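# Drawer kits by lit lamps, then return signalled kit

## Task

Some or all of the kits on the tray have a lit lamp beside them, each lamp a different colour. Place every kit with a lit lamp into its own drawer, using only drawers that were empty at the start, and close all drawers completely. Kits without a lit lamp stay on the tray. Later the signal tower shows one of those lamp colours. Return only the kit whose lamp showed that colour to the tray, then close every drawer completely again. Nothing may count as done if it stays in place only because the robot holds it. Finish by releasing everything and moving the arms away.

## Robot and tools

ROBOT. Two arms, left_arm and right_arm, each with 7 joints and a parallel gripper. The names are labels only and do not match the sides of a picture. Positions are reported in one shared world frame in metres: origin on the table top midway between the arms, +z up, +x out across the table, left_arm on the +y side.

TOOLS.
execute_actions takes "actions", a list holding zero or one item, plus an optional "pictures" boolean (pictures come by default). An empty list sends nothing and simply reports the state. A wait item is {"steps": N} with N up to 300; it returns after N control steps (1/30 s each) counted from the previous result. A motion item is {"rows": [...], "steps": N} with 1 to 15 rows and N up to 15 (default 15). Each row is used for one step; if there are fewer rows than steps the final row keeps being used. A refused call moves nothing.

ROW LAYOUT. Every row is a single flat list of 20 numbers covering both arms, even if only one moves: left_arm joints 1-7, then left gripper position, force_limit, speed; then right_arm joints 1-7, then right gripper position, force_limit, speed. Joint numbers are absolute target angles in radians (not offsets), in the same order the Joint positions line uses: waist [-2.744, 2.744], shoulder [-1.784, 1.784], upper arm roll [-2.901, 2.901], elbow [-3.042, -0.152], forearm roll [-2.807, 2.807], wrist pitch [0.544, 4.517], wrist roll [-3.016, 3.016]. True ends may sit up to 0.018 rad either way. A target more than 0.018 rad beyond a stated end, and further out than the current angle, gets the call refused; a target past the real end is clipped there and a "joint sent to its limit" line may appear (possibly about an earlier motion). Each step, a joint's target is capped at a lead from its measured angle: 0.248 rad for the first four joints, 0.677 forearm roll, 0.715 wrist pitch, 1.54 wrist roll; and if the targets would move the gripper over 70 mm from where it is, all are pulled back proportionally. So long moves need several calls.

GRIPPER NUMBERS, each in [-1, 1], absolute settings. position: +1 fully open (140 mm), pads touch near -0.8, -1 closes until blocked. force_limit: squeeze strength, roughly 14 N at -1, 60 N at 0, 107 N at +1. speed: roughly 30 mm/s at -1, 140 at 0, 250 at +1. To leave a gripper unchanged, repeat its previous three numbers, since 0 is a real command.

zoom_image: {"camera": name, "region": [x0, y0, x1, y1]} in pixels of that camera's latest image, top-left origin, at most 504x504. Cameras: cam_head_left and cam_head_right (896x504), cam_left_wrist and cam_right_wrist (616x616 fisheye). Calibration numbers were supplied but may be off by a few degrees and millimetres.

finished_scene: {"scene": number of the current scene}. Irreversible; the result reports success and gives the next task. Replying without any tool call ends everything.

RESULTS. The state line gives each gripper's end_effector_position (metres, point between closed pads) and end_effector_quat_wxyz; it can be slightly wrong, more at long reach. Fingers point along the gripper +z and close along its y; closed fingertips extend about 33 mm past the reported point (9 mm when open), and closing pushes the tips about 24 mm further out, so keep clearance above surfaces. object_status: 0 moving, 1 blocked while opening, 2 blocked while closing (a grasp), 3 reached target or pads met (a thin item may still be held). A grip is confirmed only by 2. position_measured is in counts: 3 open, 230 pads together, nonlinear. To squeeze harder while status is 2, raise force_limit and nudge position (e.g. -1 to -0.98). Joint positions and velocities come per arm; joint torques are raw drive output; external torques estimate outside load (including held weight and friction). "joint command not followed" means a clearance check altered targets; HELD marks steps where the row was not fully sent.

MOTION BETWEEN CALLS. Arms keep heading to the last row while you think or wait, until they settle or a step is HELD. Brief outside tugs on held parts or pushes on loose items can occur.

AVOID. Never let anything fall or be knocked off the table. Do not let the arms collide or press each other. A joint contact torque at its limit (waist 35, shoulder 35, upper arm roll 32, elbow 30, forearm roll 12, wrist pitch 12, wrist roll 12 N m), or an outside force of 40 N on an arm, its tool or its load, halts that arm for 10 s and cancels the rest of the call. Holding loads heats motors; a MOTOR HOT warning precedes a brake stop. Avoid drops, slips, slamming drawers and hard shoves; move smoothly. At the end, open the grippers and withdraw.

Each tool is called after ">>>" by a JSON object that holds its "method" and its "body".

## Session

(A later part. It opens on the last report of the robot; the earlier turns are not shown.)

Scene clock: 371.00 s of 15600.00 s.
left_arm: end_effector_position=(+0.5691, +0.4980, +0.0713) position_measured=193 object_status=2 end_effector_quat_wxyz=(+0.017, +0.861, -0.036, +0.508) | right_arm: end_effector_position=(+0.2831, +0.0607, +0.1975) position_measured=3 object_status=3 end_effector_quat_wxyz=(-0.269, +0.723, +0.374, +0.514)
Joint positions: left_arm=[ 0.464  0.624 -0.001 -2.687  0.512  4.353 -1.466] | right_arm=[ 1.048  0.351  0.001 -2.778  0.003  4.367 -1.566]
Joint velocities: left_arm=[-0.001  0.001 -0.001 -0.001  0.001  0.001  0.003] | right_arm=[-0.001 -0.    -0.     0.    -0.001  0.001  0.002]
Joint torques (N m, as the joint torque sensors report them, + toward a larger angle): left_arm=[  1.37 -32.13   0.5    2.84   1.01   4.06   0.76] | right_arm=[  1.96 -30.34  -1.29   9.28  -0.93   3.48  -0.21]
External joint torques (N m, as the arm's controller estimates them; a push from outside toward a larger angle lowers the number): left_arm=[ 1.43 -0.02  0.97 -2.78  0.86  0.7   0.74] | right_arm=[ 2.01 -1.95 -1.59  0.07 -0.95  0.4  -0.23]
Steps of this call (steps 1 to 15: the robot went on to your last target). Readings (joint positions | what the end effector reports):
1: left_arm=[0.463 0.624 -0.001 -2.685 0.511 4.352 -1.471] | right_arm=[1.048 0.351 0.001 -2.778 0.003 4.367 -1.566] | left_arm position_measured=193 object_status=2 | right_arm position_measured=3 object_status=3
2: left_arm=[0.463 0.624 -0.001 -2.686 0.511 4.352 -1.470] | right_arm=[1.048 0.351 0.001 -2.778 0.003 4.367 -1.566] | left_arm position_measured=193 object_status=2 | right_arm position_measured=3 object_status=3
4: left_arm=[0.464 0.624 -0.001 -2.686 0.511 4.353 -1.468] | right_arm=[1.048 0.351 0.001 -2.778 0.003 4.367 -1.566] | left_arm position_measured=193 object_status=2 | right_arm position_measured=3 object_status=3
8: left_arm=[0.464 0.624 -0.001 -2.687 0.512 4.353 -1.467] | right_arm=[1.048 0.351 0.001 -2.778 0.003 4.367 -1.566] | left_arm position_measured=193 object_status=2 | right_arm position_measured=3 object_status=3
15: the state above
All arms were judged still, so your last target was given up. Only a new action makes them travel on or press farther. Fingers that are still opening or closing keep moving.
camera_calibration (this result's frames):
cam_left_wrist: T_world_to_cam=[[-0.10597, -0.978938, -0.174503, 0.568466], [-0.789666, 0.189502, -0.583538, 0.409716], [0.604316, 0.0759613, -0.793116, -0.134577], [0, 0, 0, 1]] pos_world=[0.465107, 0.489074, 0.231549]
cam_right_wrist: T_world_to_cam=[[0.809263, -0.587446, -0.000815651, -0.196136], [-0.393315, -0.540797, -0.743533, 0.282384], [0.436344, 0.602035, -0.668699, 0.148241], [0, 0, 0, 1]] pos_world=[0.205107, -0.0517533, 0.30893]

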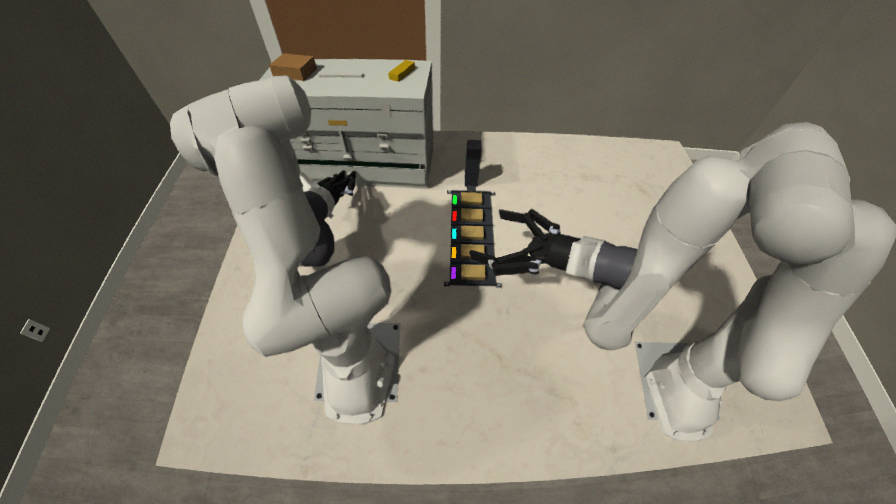

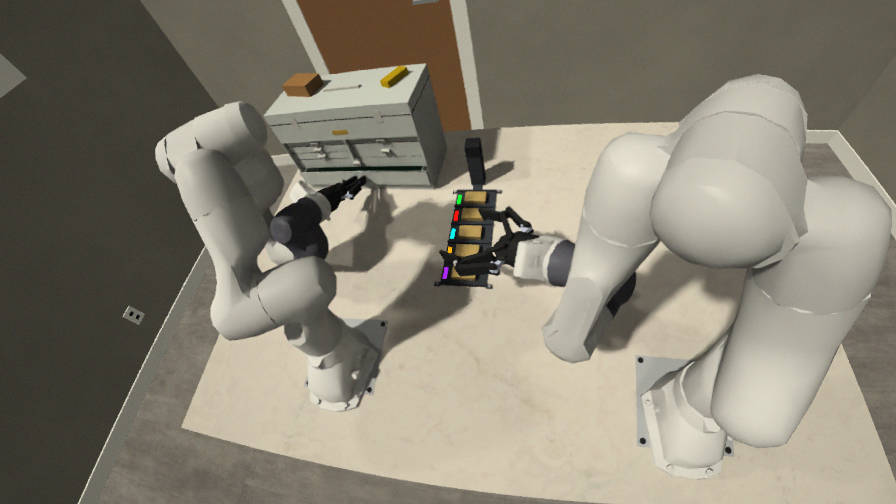

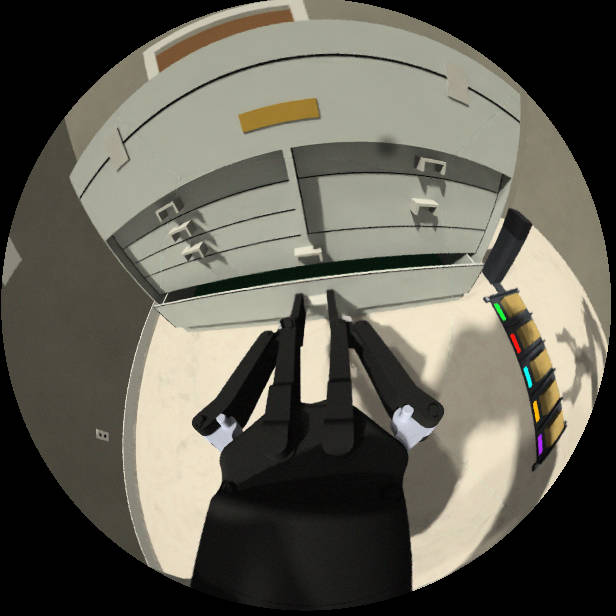

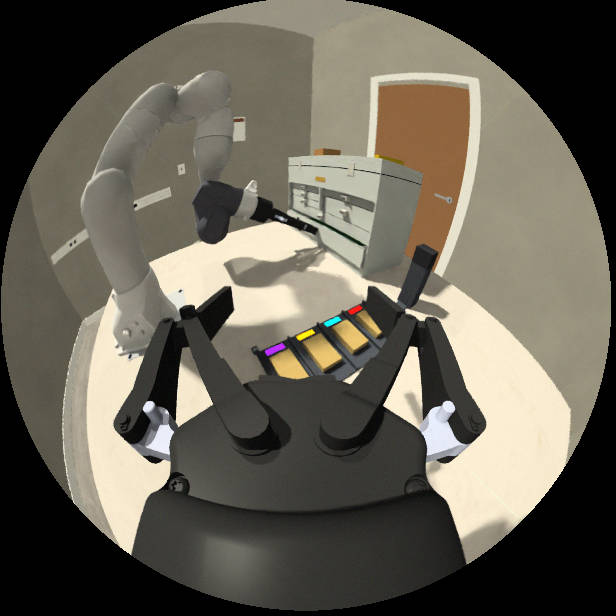

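Works. Continue to 0.06 and 0.09.

>>> {"method": "execute_actions", "body": {"actions": [{"rows":[[0.494,0.6247,0,-2.726,0.532,4.384,-1.43,-1,0,-0.5, 1.05,0.35,0,-2.778,0,4.37,-1.571,1,0,0],[0.494,0.6247,0,-2.726,0.532,4.384,-1.43,-1,0,-0.5, 1.05,0.35,0,-2.778,0,4.37,-1.571,1,0,0],[0.494,0.6247,0,-2.726,0.532,4.384,-1.43,-1,0,-0.5, 1.05,0.35,0,-2.778,0,4.37,-1.571,1,0,0],[0.494,0.6247,0,-2.726,0.532,4.384,-1.43,-1,0,-0.5, 1.05,0.35,0,-2.778,0,4.37,-1.571,1,0,0],[0.5196,0.6245,0,-2.7603,0.55,4.411,-1.407,-1,0,-0.5, 1.05,0.35,0,-2.778,0,4.37,-1.571,1,0,0],[0.5196,0.6245,0,-2.7603,0.55,4.411,-1.407,-1,0,-0.5, 1.05,0.35,0,-2.778,0,4.37,-1.571,1,0,0],[0.5196,0.6245,0,-2.7603,0.55,4.411,-1.407,-1,0,-0.5, 1.05,0.35,0,-2.778,0,4.37,-1.571,1,0,0],[0.5196,0.6245,0,-2.7603,0.55,4.411,-1.407,-1,0,-0.5, 1.05,0.35,0,-2.778,0,4.37,-1.571,1,0,0],[0.547,0.628,0,-2.7935,0.569,4.438,-1.38,-1,0,-0.5, 1.05,0.35,0,-2.778,0,4.37,-1.571,1,0,0],[0.547,0.628,0,-2.7935,0.569,4.438,-1.38,-1,0,-0.5, 1.05,0.35,0,-2.778,0,4.37,-1.571,1,0,0],[0.547,0.628,0,-2.7935,0.569,4.438,-1.38,-1,0,-0.5, 1.05,0.35,0,-2.778,0,4.37,-1.571,1,0,0],[0.547,0.628,0,-2.7935,0.569,4.438,-1.38,-1,0,-0.5, 1.05,0.35,0,-2.778,0,4.37,-1.571,1,0,0],[0.5754,0.6324,0,-2.8262,0.589,4.4657,-1.354,-1,0,-0.5, 1.05,0.35,0,-2.778,0,4.37,-1.571,1,0,0]],"steps":15}], "pictures": false}}

>>> {"method": "execute_actions", "body": {"actions": [{"steps":20}]}}

Scene clock: 389.47 s of 15600.00 s.
left_arm: end_effector_position=(+0.5170, +0.5012, +0.0715) position_measured=194 object_status=2 end_effector_quat_wxyz=(+0.021, +0.861, -0.028, +0.508) | right_arm: end_effector_position=(+0.2831, +0.0607, +0.1975) position_measured=3 object_status=3 end_effector_quat_wxyz=(-0.269, +0.723, +0.374, +0.514)
Joint positions: left_arm=[ 0.56   0.624 -0.004 -2.808  0.576  4.445 -1.399] | right_arm=[ 1.048  0.351  0.001 -2.778  0.003  4.367 -1.566]
Joint velocities: left_arm=[ 0.162  0.03   0.004 -0.195  0.11   0.175  0.168] | right_arm=[ 0.    -0.001 -0.    -0.     0.001  0.    -0.001]
Joint torques (N m, as the joint torque sensors report them, + toward a larger angle): left_arm=[  0.91 -25.97   2.49   1.     0.47   2.16  -0.19] | right_arm=[  1.3  -30.32  -0.99   8.92  -0.91   3.48  -0.14]
External joint torques (N m, as the arm's controller estimates them; a push from outside toward a larger angle lowers the number): left_arm=[ 2.84  4.65  4.67 -4.07 -0.09 -1.32 -0.21] | right_arm=[ 1.26 -1.82 -1.36 -0.37 -0.92  0.4  -0.17]
Steps of this call (steps 1 to 90: nothing new was sent; then 14.97 s passed at rest; steps 91 to 105: all 15 steps of this action). Readings (joint positions | what the end effector reports):
91: left_arm=[0.469 0.624 -0.002 -2.693 0.515 4.357 -1.463] | right_arm=[1.048 0.351 0.001 -2.778 0.003 4.367 -1.566] | left_arm position_measured=193 object_status=2 | right_arm position_measured=3 object_status=3
92: left_arm=[0.476 0.623 -0.002 -2.702 0.519 4.364 -1.460] | right_arm=[1.048 0.351 0.001 -2.778 0.003 4.367 -1.566] | left_arm position_measured=193 object_status=2 | right_arm position_measured=3 object_status=3
94: left_arm=[0.483 0.623 -0.002 -2.713 0.525 4.373 -1.456] | right_arm=[1.048 0.351 0.001 -2.778 0.003 4.367 -1.566] | left_arm position_measured=193 object_status=2 | right_arm position_measured=3 object_status=3
98: left_arm=[0.508 0.622 -0.003 -2.747 0.542 4.398 -1.439] | right_arm=[1.048 0.351 0.001 -2.778 0.003 4.367 -1.566] | left_arm position_measured=193 object_status=2 | right_arm position_measured=3 object_status=3
105: the state above

Scene clock: 390.13 s of 15600.00 s.
left_arm: end_effector_position=(+0.5103, +0.5016, +0.0716) position_measured=194 object_status=2 end_effector_quat_wxyz=(+0.017, +0.860, -0.036, +0.509) | right_arm: end_effector_position=(+0.2831, +0.0607, +0.1975) position_measured=3 object_status=3 end_effector_quat_wxyz=(-0.269, +0.723, +0.374, +0.514)
Joint positions: left_arm=[ 0.572  0.63  -0.004 -2.821  0.585  4.462 -1.368] | right_arm=[ 1.048  0.351  0.001 -2.778  0.003  4.367 -1.566]
Joint velocities: left_arm=[ 0.001  0.001  0.    -0.001  0.001  0.001  0.004] | right_arm=[-0.    -0.     0.001 -0.001  0.    -0.    -0.   ]
Joint torques (N m, as the joint torque sensors report them, + toward a larger angle): left_arm=[  0.83 -27.66   2.26  -0.52   1.55   3.94   0.61] | right_arm=[  1.4  -30.44  -1.38   9.1   -0.88   3.48  -0.14]
External joint torques (N m, as the arm's controller estimates them; a push from outside toward a larger angle lowers the number): left_arm=[ 0.83  1.46  2.8  -3.03  1.25  0.62  0.58] | right_arm=[ 1.37 -2.05 -1.76 -0.12 -0.88  0.4  -0.17]
Steps of this call (steps 1 to 20: the robot went on to your last target). Readings (joint positions | what the end effector reports):
1: left_arm=[0.564 0.625 -0.004 -2.813 0.579 4.450 -1.394] | right_arm=[1.048 0.351 0.001 -2.778 0.003 4.367 -1.566] | left_arm position_measured=194 object_status=2 | right_arm position_measured=3 object_status=3
2: left_arm=[0.567 0.626 -0.004 -2.816 0.581 4.454 -1.389] | right_arm=[1.048 0.351 0.001 -2.778 0.003 4.367 -1.566] | left_arm position_measured=194 object_status=2 | right_arm position_measured=3 object_status=3
4: left_arm=[0.570 0.627 -0.004 -2.819 0.583 4.458 -1.382] | right_arm=[1.048 0.351 0.001 -2.778 0.003 4.367 -1.566] | left_arm position_measured=194 object_status=2 | right_arm position_measured=3 object_status=3
8: left_arm=[0.571 0.629 -0.004 -2.821 0.585 4.461 -1.374] | right_arm=[1.048 0.351 0.001 -2.778 0.003 4.367 -1.566] | left_arm position_measured=194 object_status=2 | right_arm position_measured=3 object_status=3
20: the state above
camera_calibration (this result's frames):
cam_left_wrist: T_world_to_cam=[[-0.104336, -0.979306, -0.173419, 0.565039], [-0.787876, 0.1878, -0.5865, 0.362932], [0.606931, 0.07544, -0.791166, -0.100345], [0, 0, 0, 1]] pos_world=[0.405801, 0.492757, 0.231458]
cam_right_wrist: T_world_to_cam=[[0.809268, -0.587439, -0.000815136, -0.196133], [-0.393302, -0.540789, -0.743546, 0.282388], [0.436347, 0.602048, -0.668684, 0.148241], [0, 0, 0, 1]] pos_world=[0.205104, -0.0517524, 0.308934]

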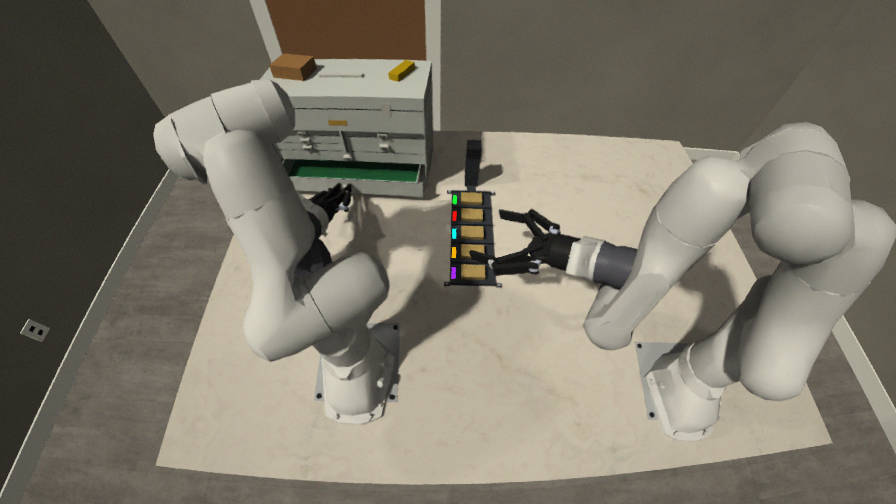

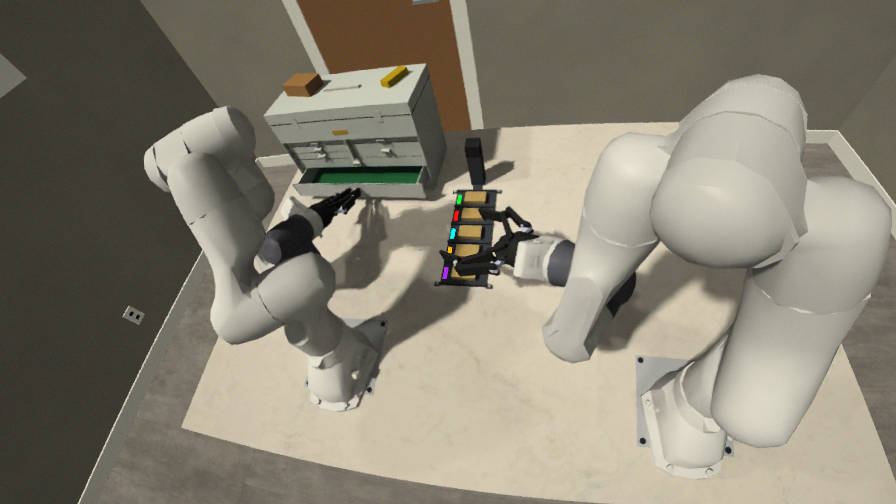

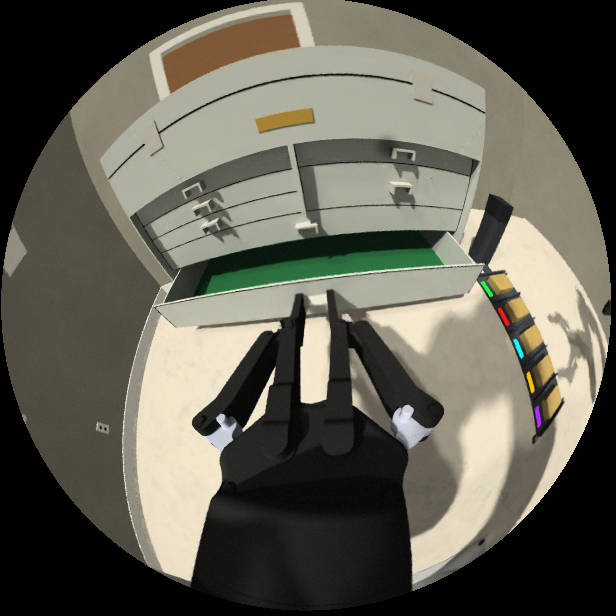

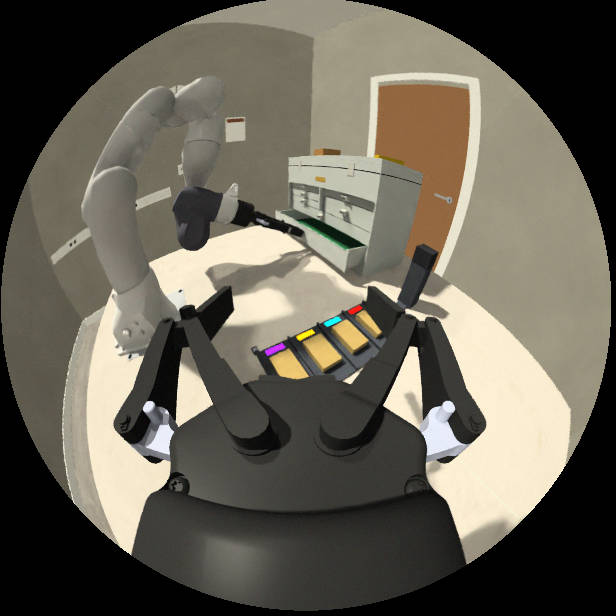

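>>> {"method": "execute_actions", "body": {"actions": [{"rows":[[0.572,0.63,0,-2.821,0.585,4.462,-1.36,-0.16,0,0, 0.65,0.35,0,-2.778,0,4.37,-1.571,-0.8,0,0],[0.572,0.63,0,-2.821,0.585,4.462,-1.36,-0.16,0,0, 0.65,0.35,0,-2.778,0,4.37,-1.571,-0.8,0,0],[0.572,0.63,0,-2.821,0.585,4.462,-1.36,-0.16,0,0, 0.65,0.35,0,-2.778,0,4.37,-1.571,-0.8,0,0],[0.572,0.63,0,-2.821,0.585,4.462,-1.36,-0.16,0,0, 0.65,0.35,0,-2.778,0,4.37,-1.571,-0.8,0,0],[0.572,0.63,0,-2.821,0.585,4.462,-1.36,-0.16,0,0, 0.65,0.35,0,-2.778,0,4.37,-1.571,-0.8,0,0],[0.572,0.63,0,-2.821,0.585,4.462,-1.36,-0.16,0,0, 0.65,0.35,0,-2.778,0,4.37,-1.571,-0.8,0,0],[0.572,0.63,0,-2.821,0.585,4.462,-1.36,-0.16,0,0, 0.65,0.35,0,-2.778,0,4.37,-1.571,-0.8,0,0],[0.572,0.63,0,-2.821,0.585,4.462,-1.36,-0.16,0,0, 0.65,0.35,0,-2.778,0,4.37,-1.571,-0.8,0,0],[0.572,0.58,0,-2.87,0.585,4.462,-1.36,-0.16,0,0, 0.65,0.35,0,-2.778,0,4.37,-1.571,-0.8,0,0],[0.572,0.58,0,-2.87,0.585,4.462,-1.36,-0.16,0,0, 0.65,0.35,0,-2.778,0,4.37,-1.571,-0.8,0,0],[0.572,0.53,0,-2.91,0.585,4.462,-1.36,-0.16,0,0, 0.65,0.35,0,-2.778,0,4.37,-1.571,-0.8,0,0],[0.572,0.53,0,-2.91,0.585,4.462,-1.36,-0.16,0,0, 0.65,0.35,0,-2.778,0,4.37,-1.571,-0.8,0,0],[0.572,0.43,0,-2.976,0.585,4.462,-1.36,-0.16,0,0, 0.65,0.35,0,-2.778,0,4.37,-1.571,-0.8,0,0]],"steps":15}], "pictures": false}}

>>> {"method": "execute_actions", "body": {"actions": [{"steps":15}], "pictures": false}}

Scene clock: 430.93 s of 15600.00 s.
left_arm: end_effector_position=(+0.4928, +0.4910, +0.1158) position_measured=149 object_status=3 end_effector_quat_wxyz=(+0.008, +0.853, -0.041, +0.520) | right_arm: end_effector_position=(+0.4477, -0.1111, +0.1980) position_measured=108 object_status=0 end_effector_quat_wxyz=(-0.162, +0.782, +0.226, +0.557)
Joint positions: left_arm=[ 0.572  0.471 -0.002 -2.947  0.585  4.461 -1.367] | right_arm=[ 0.655  0.351 -0.005 -2.777  0.001  4.368 -1.566]
Joint velocities: left_arm=[-0.    -0.626  0.001 -0.353  0.001  0.021  0.   ] | right_arm=[-0.049  0.001  0.013 -0.    -0.001  0.002  0.001]
Joint torques (N m, as the joint torque sensors report them, + toward a larger angle): left_arm=[ -0.93 -18.14   1.35   3.17   0.41   3.04   0.45] | right_arm=[  0.14 -30.25   1.91   8.89  -0.26   3.37  -0.08]
External joint torques (N m, as the arm's controller estimates them; a push from outside toward a larger angle lowers the number): left_arm=[-0.9  -0.27  1.63 -0.73  0.28  0.69  0.43] | right_arm=[-1.   -1.78  0.63 -0.36 -0.02  0.24 -0.1 ]
Steps of this call (steps 1 to 15: the robot went on to your last target; steps 16 to 90: nothing new was sent; then 37.30 s passed at rest; steps 91 to 105: all 15 steps of this action). Readings (joint positions | what the end effector reports):
91: left_arm=[0.572 0.630 -0.004 -2.822 0.585 4.462 -1.367] | right_arm=[1.023 0.351 0.010 -2.778 -0.000 4.367 -1.566] | left_arm position_measured=194 object_status=0 | right_arm position_measured=3 object_status=0
92: left_arm=[0.572 0.630 -0.003 -2.822 0.585 4.462 -1.367] | right_arm=[0.989 0.351 0.012 -2.778 -0.001 4.367 -1.566] | left_arm position_measured=192 object_status=0 | right_arm position_measured=10 object_status=0
94: left_arm=[0.572 0.630 -0.003 -2.822 0.585 4.462 -1.367] | right_arm=[0.917 0.351 0.009 -2.778 -0.001 4.367 -1.566] | left_arm position_measured=172 object_status=0 | right_arm position_measured=25 object_status=0
98: left_arm=[0.572 0.630 -0.003 -2.822 0.585 4.462 -1.367] | right_arm=[0.770 0.351 0.005 -2.777 -0.001 4.367 -1.566] | left_arm position_measured=149 object_status=0 | right_arm position_measured=55 object_status=0
105: the state above

Scene clock: 431.43 s of 15600.00 s.
left_arm: end_effector_position=(+0.4891, +0.4886, +0.1270) position_measured=149 object_status=3 end_effector_quat_wxyz=(+0.005, +0.851, -0.042, +0.524) | right_arm: end_effector_position=(+0.4476, -0.1110, +0.1980) position_measured=222 object_status=0 end_effector_quat_wxyz=(-0.163, +0.782, +0.225, +0.557)
Joint positions: left_arm=[ 0.572  0.432 -0.002 -2.974  0.585  4.461 -1.367] | right_arm=[ 0.652  0.351 -0.002 -2.777  0.001  4.368 -1.566]
Joint velocities: left_arm=[-0.001 -0.     0.001 -0.002 -0.001  0.    -0.001] | right_arm=[ 0.001 -0.001  0.    -0.001 -0.001 -0.     0.002]
Joint torques (N m, as the joint torque sensors report them, + toward a larger angle): left_arm=[ -0.26 -26.43   1.63   1.32   0.43   3.53   0.41] | right_arm=[ -1.12 -30.55   0.5    8.65  -0.21   3.37  -0.11]
External joint torques (N m, as the arm's controller estimates them; a push from outside toward a larger angle lowers the number): left_arm=[-0.24 -1.48  2.01 -2.12  0.18  0.24  0.39] | right_arm=[-1.14 -2.05  0.17 -0.66 -0.23  0.23 -0.14]
Steps of this call (steps 1 to 15: the robot went on to your last target). Readings (joint positions | what the end effector reports):
1: left_arm=[0.572 0.455 -0.002 -2.956 0.585 4.461 -1.367] | right_arm=[0.654 0.351 -0.004 -2.777 0.001 4.368 -1.566] | left_arm position_measured=149 object_status=3 | right_arm position_measured=116 object_status=0
2: left_arm=[0.572 0.445 -0.002 -2.962 0.585 4.461 -1.367] | right_arm=[0.653 0.351 -0.004 -2.777 0.001 4.368 -1.566] | left_arm position_measured=149 object_status=3 | right_arm position_measured=123 object_status=0
4: left_arm=[0.572 0.437 -0.002 -2.969 0.585 4.461 -1.367] | right_arm=[0.653 0.351 -0.003 -2.777 0.001 4.368 -1.566] | left_arm position_measured=149 object_status=3 | right_arm position_measured=139 object_status=0
8: left_arm=[0.572 0.433 -0.002 -2.974 0.585 4.461 -1.367] | right_arm=[0.652 0.351 -0.002 -2.777 0.001 4.368 -1.566] | left_arm position_measured=149 object_status=3 | right_arm position_measured=169 object_status=0
15: the state above

>>> {"method": "execute_actions", "body": {"actions": [{"rows":[[0.2,-0.26,0,-2.976,0.585,4.2,-1.36,-0.16,0,0, 0.65,0.35,0,-2.778,0,4.37,-1.571,-0.8,0,0]],"steps":15}], "pictures": false}}

>>> {"method": "execute_actions", "body": {"actions": [{"steps":10}], "pictures": false}}

>>> {"method": "execute_actions", "body": {"actions": [{"rows":[[-0.576,-0.26,0,-2.147,0,1.886,-2.147,0.4,0,0, 0.65,0.35,0,-2.778,0,4.37,-1.571,-0.8,0,0]],"steps":15}], "pictures": false}}

>>> {"method": "execute_actions", "body": {"actions": [{"steps":80}]}}

Scene clock: 452.83 s of 15600.00 s.
left_arm: end_effector_position=(+0.5452, +0.3279, +0.3855) position_measured=149 object_status=3 end_effector_quat_wxyz=(-0.043, +0.701, -0.265, +0.660) | right_arm: end_effector_position=(+0.4476, -0.1110, +0.1980) position_measured=229 object_status=3 end_effector_quat_wxyz=(-0.163, +0.782, +0.225, +0.557)
Joint positions: left_arm=[ 0.208 -0.238 -0.001 -2.971  0.584  4.238 -1.367] | right_arm=[ 0.652  0.351 -0.002 -2.777  0.001  4.368 -1.566]
Joint velocities: left_arm=[-0.07  -0.387  0.     0.    -0.    -0.169 -0.001] | right_arm=[-0.    -0.     0.001 -0.    -0.     0.    -0.   ]
Joint torques (N m, as the joint torque sensors report them, + toward a larger angle): left_arm=[-1.56 -8.96  1.79 12.68  0.03  1.18  0.42] | right_arm=[ -0.95 -30.02   0.54   8.94  -0.23   3.45  -0.12]
External joint torques (N m, as the arm's controller estimates them; a push from outside toward a larger angle lowers the number): left_arm=[-2.28 -0.59  0.85 -0.02  0.5  -0.64  0.42] | right_arm=[-1.   -1.54  0.16 -0.37 -0.23  0.31 -0.15]
Steps of this call (steps 1 to 15: the robot went on to your last target; steps 16 to 90: nothing new was sent; then 17.90 s passed at rest; steps 91 to 105: all 15 steps of this action). Readings (joint positions | what the end effector reports):
91: left_arm=[0.541 0.404 0.008 -2.979 0.581 4.433 -1.367] | right_arm=[0.652 0.351 -0.002 -2.777 0.001 4.368 -1.566] | left_arm position_measured=149 object_status=3 | right_arm position_measured=229 object_status=3
92: left_arm=[0.498 0.360 0.008 -2.979 0.581 4.410 -1.367] | right_arm=[0.652 0.351 -0.002 -2.777 0.001 4.368 -1.566] | left_arm position_measured=149 object_status=3 | right_arm position_measured=229 object_status=3
94: left_arm=[0.413 0.275 0.006 -2.977 0.582 4.373 -1.367] | right_arm=[0.652 0.351 -0.002 -2.777 0.001 4.368 -1.566] | left_arm position_measured=149 object_status=3 | right_arm position_measured=229 object_status=3
98: left_arm=[0.279 0.075 0.000 -2.976 0.583 4.305 -1.367] | right_arm=[0.652 0.351 -0.002 -2.777 0.001 4.368 -1.566] | left_arm position_measured=149 object_status=3 | right_arm position_measured=229 object_status=3
105: the state above

Scene clock: 453.17 s of 15600.00 s.
left_arm: end_effector_position=(+0.5447, +0.3266, +0.3846) position_measured=149 object_status=3 end_effector_quat_wxyz=(-0.047, +0.705, -0.269, +0.655) | right_arm: end_effector_position=(+0.4476, -0.1110, +0.1980) position_measured=229 object_status=3 end_effector_quat_wxyz=(-0.163, +0.782, +0.225, +0.557)
Joint positions: left_arm=[ 0.203 -0.258 -0.001 -2.974  0.584  4.209 -1.367] | right_arm=[ 0.652  0.351 -0.002 -2.777  0.001  4.368 -1.566]
Joint velocities: left_arm=[-0.002 -0.002  0.001 -0.001  0.001 -0.03  -0.001] | right_arm=[ 0.001  0.     0.001  0.    -0.001 -0.     0.   ]
Joint torques (N m, as the joint torque sensors report them, + toward a larger angle): left_arm=[ -2.9  -16.5    0.88  15.93   0.06   2.     0.45] | right_arm=[ -1.08 -30.46   0.41   8.91  -0.23   3.41  -0.11]
External joint torques (N m, as the arm's controller estimates them; a push from outside toward a larger angle lowers the number): left_arm=[-2.91 -1.03  0.59 -0.82  0.54 -0.72  0.45] | right_arm=[-1.1  -1.99  0.07 -0.41 -0.24  0.27 -0.13]
Steps of this call (steps 1 to 10: the robot went on to your last target). Readings (joint positions | what the end effector reports):
1: left_arm=[0.206 -0.247 -0.001 -2.971 0.584 4.233 -1.367] | right_arm=[0.652 0.351 -0.002 -2.777 0.001 4.368 -1.566] | left_arm position_measured=149 object_status=3 | right_arm position_measured=229 object_status=3
2: left_arm=[0.205 -0.252 -0.001 -2.971 0.584 4.228 -1.367] | right_arm=[0.652 0.351 -0.002 -2.777 0.001 4.368 -1.566] | left_arm position_measured=149 object_status=3 | right_arm position_measured=229 object_status=3
4: left_arm=[0.204 -0.256 -0.001 -2.973 0.584 4.220 -1.367] | right_arm=[0.652 0.351 -0.002 -2.777 0.001 4.368 -1.566] | left_arm position_measured=149 object_status=3 | right_arm position_measured=229 object_status=3
8: left_arm=[0.203 -0.258 -0.001 -2.974 0.584 4.212 -1.367] | right_arm=[0.652 0.351 -0.002 -2.777 0.001 4.368 -1.566] | left_arm position_measured=149 object_status=3 | right_arm position_measured=229 object_status=3
10: the state above

Scene clock: 453.67 s of 15600.00 s.
left_arm: end_effector_position=(+0.6486, +0.1049, +0.4785) position_measured=78 object_status=0 end_effector_quat_wxyz=(+0.151, +0.852, -0.097, +0.491) | right_arm: end_effector_position=(+0.4476, -0.1110, +0.1980) position_measured=229 object_status=3 end_effector_quat_wxyz=(-0.163, +0.782, +0.225, +0.557)
Joint positions: left_arm=[-0.428 -0.256  0.002 -2.317  0.069  3.14  -1.824] | right_arm=[ 0.652  0.351 -0.002 -2.777  0.001  4.368 -1.566]
Joint velocities: left_arm=[-0.857 -0.033 -0.075  1.034 -0.231 -1.854 -0.52 ] | right_arm=[ 0.    -0.002 -0.     0.002 -0.001  0.     0.   ]
Joint torques (N m, as the joint torque sensors report them, + toward a larger angle): left_arm=[  3.01 -22.71   2.87  18.24  -0.46   1.96  -0.24] | right_arm=[ -1.02 -30.05   0.75   9.12  -0.24   3.4   -0.14]
External joint torques (N m, as the arm's controller estimates them; a push from outside toward a larger angle lowers the number): left_arm=[-2.04 -0.81 -2.1   0.79 -0.5  -0.95 -0.26] | right_arm=[-1.05 -1.49  0.39 -0.24 -0.24  0.25 -0.17]
Steps of this call (steps 1 to 15: all 15 steps of this action). Readings (joint positions | what the end effector reports):
1: left_arm=[0.175 -0.256 0.002 -2.954 0.530 4.160 -1.398] | right_arm=[0.652 0.351 -0.002 -2.777 0.001 4.368 -1.566] | left_arm position_measured=149 object_status=0 | right_arm position_measured=229 object_status=3
2: left_arm=[0.137 -0.255 0.003 -2.916 0.465 4.095 -1.438] | right_arm=[0.652 0.351 -0.002 -2.777 0.001 4.368 -1.566] | left_arm position_measured=143 object_status=0 | right_arm position_measured=229 object_status=3
4: left_arm=[0.032 -0.254 0.007 -2.810 0.319 3.915 -1.537] | right_arm=[0.652 0.351 -0.002 -2.777 0.001 4.368 -1.566] | left_arm position_measured=128 object_status=0 | right_arm position_measured=229 object_status=3
8: left_arm=[-0.168 -0.255 0.006 -2.596 0.161 3.584 -1.683] | right_arm=[0.652 0.351 -0.002 -2.777 0.001 4.368 -1.566] | left_arm position_measured=97 object_status=0 | right_arm position_measured=229 object_status=3
15: the state above

Scene clock: 456.33 s of 15600.00 s.
left_arm: end_effector_position=(+0.4147, +0.1370, +0.3003) position_measured=78 object_status=3 end_effector_quat_wxyz=(-0.001, +1.000, +0.003, +0.002) | right_arm: end_effector_position=(+0.4476, -0.1110, +0.1980) position_measured=229 object_status=3 end_effector_quat_wxyz=(-0.163, +0.782, +0.225, +0.557)
Joint positions: left_arm=[-0.573 -0.261 -0.003 -2.148  0.003  1.89  -2.14 ] | right_arm=[ 0.652  0.351 -0.002 -2.777  0.001  4.368 -1.566]
Joint velocities: left_arm=[-0.    -0.001 -0.     0.     0.    -0.001  0.   ] | right_arm=[ 0.001  0.002  0.002  0.001 -0.001 -0.001  0.001]
Joint torques (N m, as the joint torque sensors report them, + toward a larger angle): left_arm=[ -2.32 -22.1    1.29  25.01   0.4    2.06  -0.27] | right_arm=[ -1.37 -30.73   0.22   8.72  -0.23   3.38  -0.14]
External joint torques (N m, as the arm's controller estimates them; a push from outside toward a larger angle lowers the number): left_arm=[-2.29  1.08  1.57  0.48 -0.46 -0.46 -0.27] | right_arm=[-1.51 -2.36 -0.23 -0.55 -0.21  0.25 -0.16]
Steps of this call (steps 1 to 60: the robot went on to your last target; steps 61 to 80: nothing new was sent). Readings (joint positions | what the end effector reports):
1: left_arm=[-0.455 -0.258 -0.000 -2.286 0.062 3.076 -1.841] | right_arm=[0.652 0.351 -0.002 -2.777 0.001 4.368 -1.566] | left_arm position_measured=78 object_status=0 | right_arm position_measured=229 object_status=3
2: left_arm=[-0.476 -0.259 -0.002 -2.261 0.056 3.017 -1.855] | right_arm=[0.652 0.351 -0.002 -2.777 0.001 4.368 -1.566] | left_arm position_measured=78 object_status=3 | right_arm position_measured=229 object_status=3
4: left_arm=[-0.505 -0.262 -0.005 -2.228 0.047 2.910 -1.879] | right_arm=[0.652 0.351 -0.002 -2.777 0.001 4.368 -1.566] | left_arm position_measured=78 object_status=3 | right_arm position_measured=229 object_status=3
8: left_arm=[-0.534 -0.263 -0.005 -2.193 0.035 2.724 -1.916] | right_arm=[0.652 0.351 -0.002 -2.777 0.001 4.368 -1.566] | left_arm position_measured=78 object_status=3 | right_arm position_measured=229 object_status=3
80: the state above
All arms were judged still, so your last target was given up. Only a new action makes them travel on or press farther. Fingers that are still opening or closing keep moving.
camera_calibration (this result's frames):
cam_left_wrist: T_world_to_cam=[[-0.151787, -0.98673, -0.0576658, 0.223645], [-0.902365, 0.114529, 0.415477, 0.246811], [-0.403359, 0.1151, -0.907774, 0.614685], [0, 0, 0, 1]] pos_world=[0.504599, 0.121661, 0.468348]
cam_right_wrist: T_world_to_cam=[[0.520621, -0.853788, 0.0000614296, -0.330683], [-0.570118, -0.347699, -0.744359, 0.355271], [0.635547, 0.387494, -0.667779, 0.0670134], [0, 0, 0, 1]] pos_world=[0.332117, -0.184773, 0.30922]

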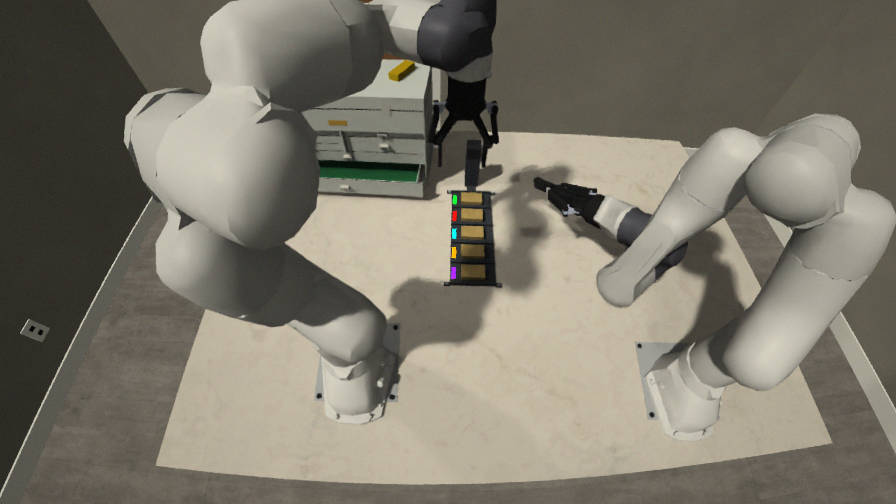

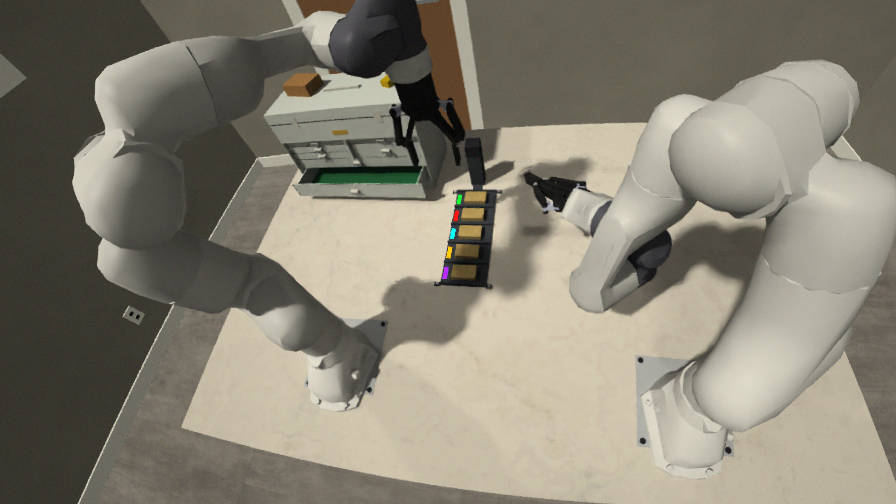

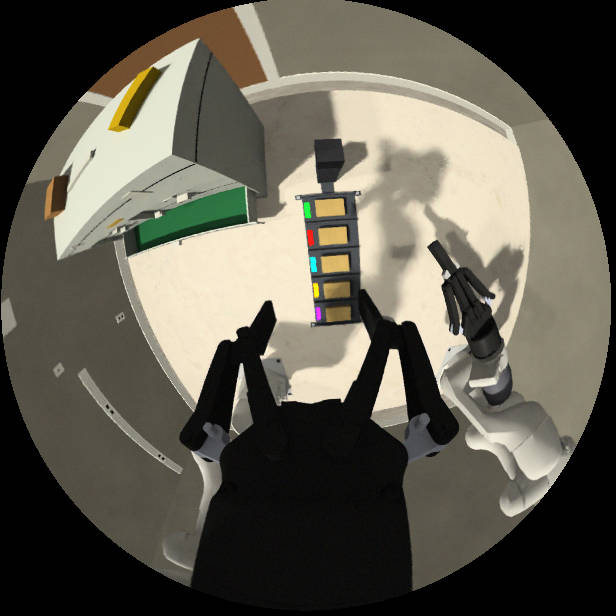

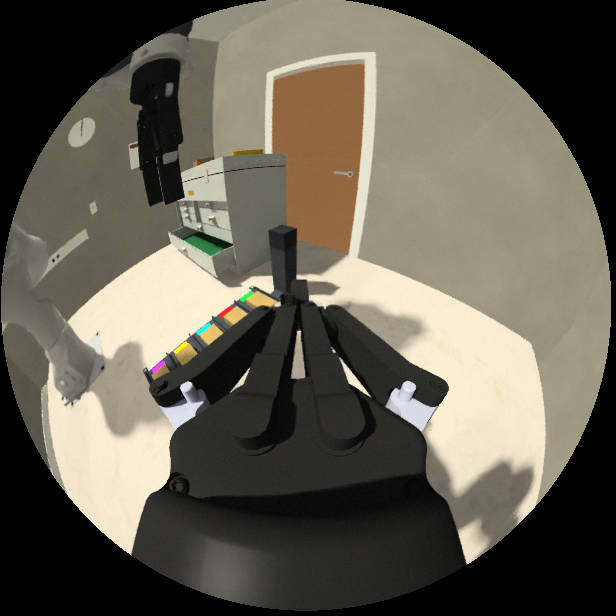

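>>> {"method": "zoom_image", "body": {"camera": "cam_left_wrist", "region": [270, 180, 400, 340]}}

>>> {"method": "zoom_image", "body": {"camera": "cam_right_wrist", "region": [130, 270, 300, 400]}}

Region (270, 180, 400, 340) of cam_left_wrist's 616x616 image, scaled by 3.150, with more detail than that image has; it fills the left 410 columns of this view, and the rest is white.

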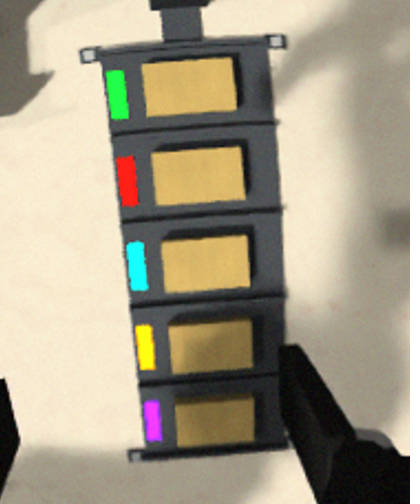

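Region (130, 270, 300, 400) of cam_right_wrist's 616x616 image, scaled by 2.965, with more detail than that image has; it fills the top 385 rows of this view, and the rest is white.

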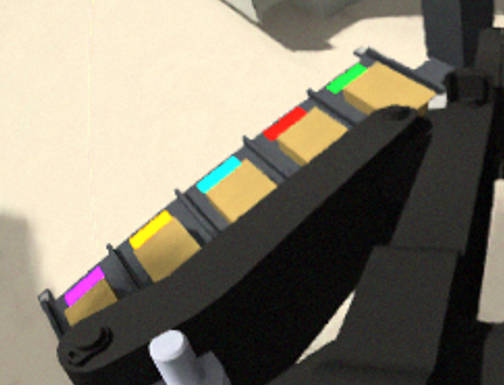

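>>> {"method": "execute_actions", "body": {"actions": [{"rows":[[-0.098,-0.26,0,-2.3,0,2.4,1.571,-0.8,0,0, 0.65,0.35,0,-2.778,0,4.37,-1.571,-0.8,0,0]],"steps":15}], "pictures": false}}

>>> {"method": "execute_actions", "body": {"actions": [{"steps":45}], "pictures": false}}

>>> {"method": "execute_actions", "body": {"actions": [{"rows":[[-0.098,-0.1382,0,-2.5355,0,2.7389,1.571,-0.8,0,0, 0.65,0.35,0,-2.778,0,4.37,-1.571,-0.8,0,0]],"steps":15}], "pictures": false}}

>>> {"method": "execute_actions", "body": {"actions": [{"steps":20}]}}

Scene clock: 555.83 s of 15600.00 s.
left_arm: end_effector_position=(+0.5573, +0.3382, +0.2790) position_measured=183 object_status=0 end_effector_quat_wxyz=(-0.053, +0.871, -0.472, +0.126) | right_arm: end_effector_position=(+0.4476, -0.1110, +0.1980) position_measured=229 object_status=3 end_effector_quat_wxyz=(-0.163, +0.782, +0.225, +0.557)
Joint positions: left_arm=[-0.115 -0.26   0.006 -2.295  0.002  2.309 -0.675] | right_arm=[ 0.652  0.351 -0.002 -2.777  0.001  4.368 -1.566]
Joint velocities: left_arm=[ 0.338 -0.001  0.055 -0.057  0.     0.523  4.559] | right_arm=[-0.001 -0.002 -0.001  0.001  0.001  0.001 -0.   ]
Joint torques (N m, as the joint torque sensors report them, + toward a larger angle): left_arm=[ -5.46 -23.3   -6.98  22.74   0.55   3.93   1.47] | right_arm=[ -0.9  -30.51   0.67   8.89  -0.31   3.43  -0.14]
External joint torques (N m, as the arm's controller estimates them; a push from outside toward a larger angle lowers the number): left_arm=[ 1.95  0.64  1.19 -2.36 -0.21  0.9   1.51] | right_arm=[-0.86 -1.99  0.38 -0.44 -0.33  0.28 -0.16]
Steps of this call (steps 1 to 90: nothing new was sent; then 96.00 s passed at rest; steps 91 to 105: all 15 steps of this action). Readings (joint positions | what the end effector reports):
91: left_arm=[-0.552 -0.265 -0.012 -2.163 0.002 1.927 -2.076] | right_arm=[0.652 0.351 -0.002 -2.777 0.001 4.368 -1.566] | left_arm position_measured=78 object_status=0 | right_arm position_measured=229 object_status=3
92: left_arm=[-0.523 -0.266 -0.015 -2.181 0.002 1.964 -2.007] | right_arm=[0.652 0.351 -0.002 -2.777 0.001 4.368 -1.566] | left_arm position_measured=85 object_status=0 | right_arm position_measured=229 object_status=3
94: left_arm=[-0.457 -0.264 -0.014 -2.212 0.002 2.029 -1.866] | right_arm=[0.652 0.351 -0.002 -2.777 0.001 4.368 -1.566] | left_arm position_measured=100 object_status=0 | right_arm position_measured=229 object_status=3
98: left_arm=[-0.314 -0.261 -0.010 -2.255 0.002 2.134 -1.576] | right_arm=[0.652 0.351 -0.002 -2.777 0.001 4.368 -1.566] | left_arm position_measured=130 object_status=0 | right_arm position_measured=229 object_status=3
105: the state above

Scene clock: 557.33 s of 15600.00 s.
left_arm: end_effector_position=(+0.5802, +0.3430, +0.2925) position_measured=229 object_status=3 end_effector_quat_wxyz=(+0.177, +0.030, +0.984, -0.009) | right_arm: end_effector_position=(+0.4476, -0.1110, +0.1980) position_measured=229 object_status=3 end_effector_quat_wxyz=(-0.163, +0.782, +0.225, +0.557)
Joint positions: left_arm=[-0.1   -0.26   0.002 -2.299  0.002  2.396  1.546] | right_arm=[ 0.652  0.351 -0.002 -2.777  0.001  4.368 -1.566]
Joint velocities: left_arm=[ 0.    -0.001  0.    -0.002  0.001 -0.001  0.06 ] | right_arm=[-0.     0.001 -0.001 -0.001  0.     0.001 -0.001]
Joint torques (N m, as the joint torque sensors report them, + toward a larger angle): left_arm=[  0.67 -22.61  -1.78  22.89   0.44   3.97   0.3 ] | right_arm=[ -0.93 -30.34   0.21   8.72  -0.24   3.37  -0.16]
External joint torques (N m, as the arm's controller estimates them; a push from outside toward a larger angle lowers the number): left_arm=[ 0.63  0.66 -1.56 -1.69 -0.29  0.86  0.31] | right_arm=[-0.87 -1.84 -0.05 -0.6  -0.26  0.22 -0.19]
Steps of this call (steps 1 to 45: the robot went on to your last target). Readings (joint positions | what the end effector reports):
1: left_arm=[-0.107 -0.260 0.006 -2.296 0.002 2.325 -0.517] | right_arm=[0.652 0.351 -0.002 -2.777 0.001 4.368 -1.566] | left_arm position_measured=191 object_status=0 | right_arm position_measured=229 object_status=3
2: left_arm=[-0.103 -0.260 0.006 -2.297 0.002 2.338 -0.358] | right_arm=[0.652 0.351 -0.002 -2.777 0.001 4.368 -1.566] | left_arm position_measured=198 object_status=0 | right_arm position_measured=229 object_status=3
4: left_arm=[-0.100 -0.260 0.006 -2.298 0.002 2.357 -0.042] | right_arm=[0.652 0.351 -0.002 -2.777 0.001 4.368 -1.566] | left_arm position_measured=214 object_status=0 | right_arm position_measured=229 object_status=3
8: left_arm=[-0.100 -0.260 0.003 -2.298 0.002 2.378 0.521] | right_arm=[0.652 0.351 -0.002 -2.777 0.001 4.368 -1.566] | left_arm position_measured=229 object_status=0 | right_arm position_measured=229 object_status=3
45: the state above

Scene clock: 557.83 s of 15600.00 s.
left_arm: end_effector_position=(+0.5475, +0.3455, +0.1528) position_measured=229 object_status=3 end_effector_quat_wxyz=(+0.153, +0.037, +0.987, -0.007) | right_arm: end_effector_position=(+0.4476, -0.1110, +0.1980) position_measured=229 object_status=3 end_effector_quat_wxyz=(-0.163, +0.782, +0.225, +0.557)
Joint positions: left_arm=[-0.1   -0.136  0.002 -2.536  0.002  2.709  1.56 ] | right_arm=[ 0.652  0.351 -0.002 -2.777  0.001  4.368 -1.566]
Joint velocities: left_arm=[ 0.001 -0.012  0.     0.002 -0.     0.161  0.014] | right_arm=[ 0.001 -0.    -0.     0.     0.     0.    -0.   ]
Joint torques (N m, as the joint torque sensors report them, + toward a larger angle): left_arm=[  1.41 -25.45  -0.76  22.05   0.27   3.76   0.43] | right_arm=[ -1.09 -30.53   0.62   8.61  -0.28   3.45  -0.14]
External joint torques (N m, as the arm's controller estimates them; a push from outside toward a larger angle lowers the number): left_arm=[ 1.35 -1.34 -0.69  0.89 -0.27  0.85  0.43] | right_arm=[-1.1  -2.05  0.28 -0.72 -0.3   0.31 -0.17]
Steps of this call (steps 1 to 15: all 15 steps of this action). Readings (joint positions | what the end effector reports):
1: left_arm=[-0.100 -0.259 0.002 -2.318 0.002 2.428 1.547] | right_arm=[0.652 0.351 -0.002 -2.777 0.001 4.368 -1.566] | left_arm position_measured=229 object_status=3 | right_arm position_measured=229 object_status=3
2: left_arm=[-0.100 -0.249 0.002 -2.348 0.002 2.460 1.547] | right_arm=[0.652 0.351 -0.002 -2.777 0.001 4.368 -1.566] | left_arm position_measured=229 object_status=3 | right_arm position_measured=229 object_status=3
4: left_arm=[-0.100 -0.210 0.002 -2.418 0.002 2.525 1.549] | right_arm=[0.652 0.351 -0.002 -2.777 0.001 4.368 -1.566] | left_arm position_measured=229 object_status=3 | right_arm position_measured=229 object_status=3
8: left_arm=[-0.100 -0.139 0.002 -2.524 0.002 2.634 1.555] | right_arm=[0.652 0.351 -0.002 -2.777 0.001 4.368 -1.566] | left_arm position_measured=229 object_status=3 | right_arm position_measured=229 object_status=3
15: the state above

Scene clock: 558.50 s of 15600.00 s.
left_arm: end_effector_position=(+0.5546, +0.3449, +0.1578) position_measured=229 object_status=3 end_effector_quat_wxyz=(+0.166, +0.039, +0.985, -0.007) | right_arm: end_effector_position=(+0.4476, -0.1110, +0.1980) position_measured=229 object_status=3 end_effector_quat_wxyz=(-0.163, +0.782, +0.225, +0.557)
Joint positions: left_arm=[-0.1   -0.136  0.002 -2.536  0.002  2.734  1.564] | right_arm=[ 0.652  0.351 -0.002 -2.777  0.001  4.368 -1.566]
Joint velocities: left_arm=[-0.001 -0.    -0.     0.001  0.002  0.004  0.   ] | right_arm=[-0.001  0.001  0.001  0.    -0.002 -0.001 -0.001]
Joint torques (N m, as the joint torque sensors report them, + toward a larger angle): left_arm=[  0.76 -25.63  -0.73  22.21   0.3    3.81   0.57] | right_arm=[ -1.02 -30.33   0.13   9.15  -0.25   3.46  -0.12]
External joint torques (N m, as the arm's controller estimates them; a push from outside toward a larger angle lowers the number): left_arm=[ 0.79 -0.89 -0.57  0.48 -0.25  0.72  0.58] | right_arm=[-1.08 -1.94 -0.25 -0.12 -0.25  0.33 -0.14]
Steps of this call (steps 1 to 20: the robot went on to your last target). Readings (joint positions | what the end effector reports):
1: left_arm=[-0.100 -0.136 0.002 -2.536 0.002 2.714 1.560] | right_arm=[0.652 0.351 -0.002 -2.777 0.001 4.368 -1.566] | left_arm position_measured=229 object_status=3 | right_arm position_measured=229 object_status=3
2: left_arm=[-0.100 -0.136 0.002 -2.536 0.002 2.717 1.561] | right_arm=[0.652 0.351 -0.002 -2.777 0.001 4.368 -1.566] | left_arm position_measured=229 object_status=3 | right_arm position_measured=229 object_status=3
4: left_arm=[-0.100 -0.136 0.002 -2.536 0.002 2.723 1.561] | right_arm=[0.652 0.351 -0.002 -2.777 0.001 4.368 -1.566] | left_arm position_measured=229 object_status=3 | right_arm position_measured=229 object_status=3
8: left_arm=[-0.100 -0.136 0.002 -2.536 0.002 2.730 1.562] | right_arm=[0.652 0.351 -0.002 -2.777 0.001 4.368 -1.566] | left_arm position_measured=229 object_status=3 | right_arm position_measured=229 object_status=3
20: the state above
camera_calibration (this result's frames):
cam_left_wrist: T_world_to_cam=[[0.245183, 0.969475, -0.00208182, -0.461821], [0.700808, -0.175752, 0.691361, -0.424022], [0.669891, -0.170969, -0.722507, -0.00794082], [0, 0, 0, 1]] pos_world=[0.415708, 0.371844, 0.286454]
cam_right_wrist: T_world_to_cam=[[0.520622, -0.853787, 0.0000544349, -0.33068], [-0.57012, -0.347695, -0.74436, 0.355272], [0.635544, 0.387499, -0.667779, 0.0670153], [0, 0, 0, 1]] pos_world=[0.332116, -0.184773, 0.30922]

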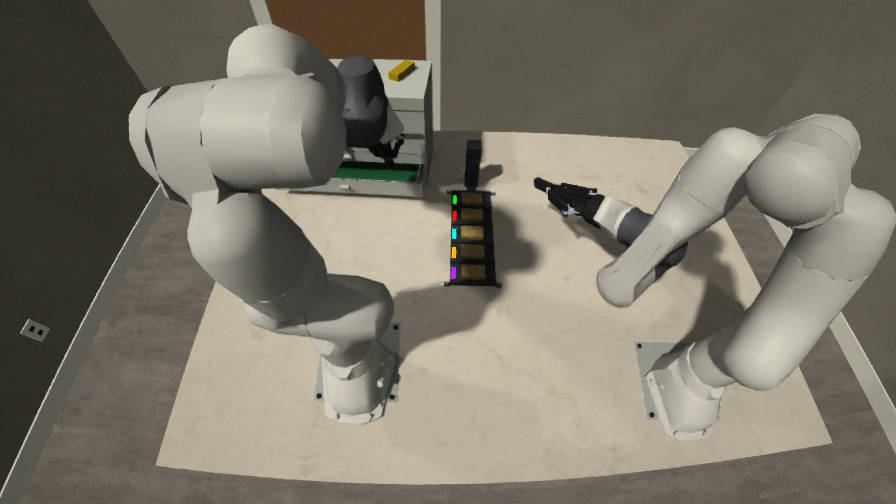

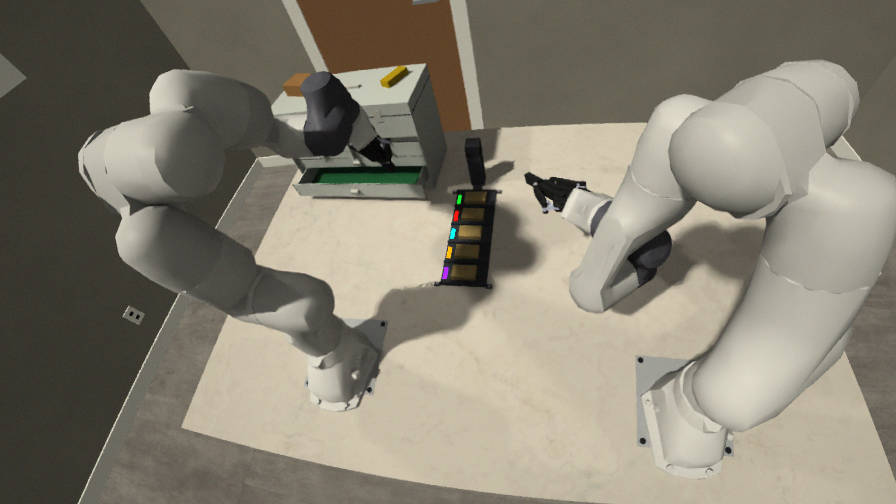

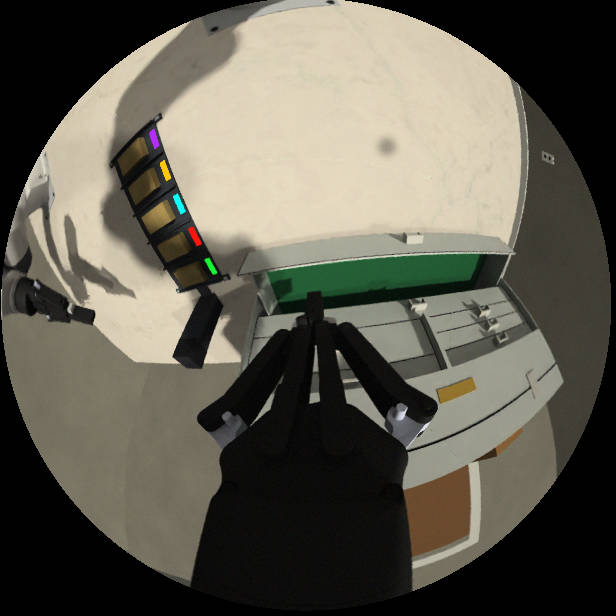

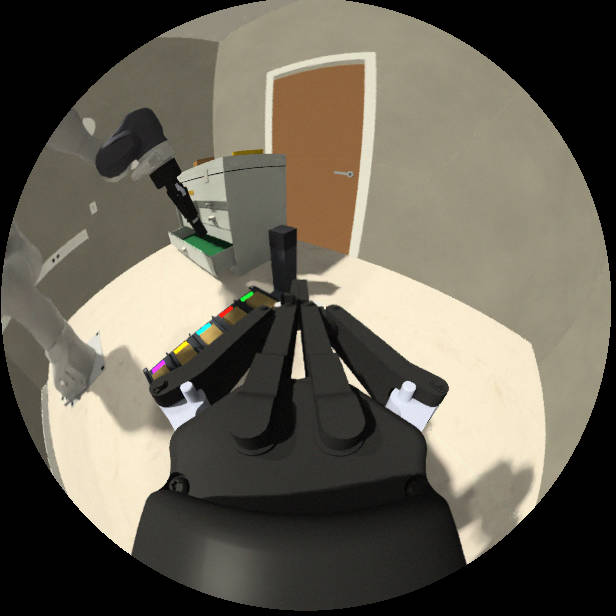

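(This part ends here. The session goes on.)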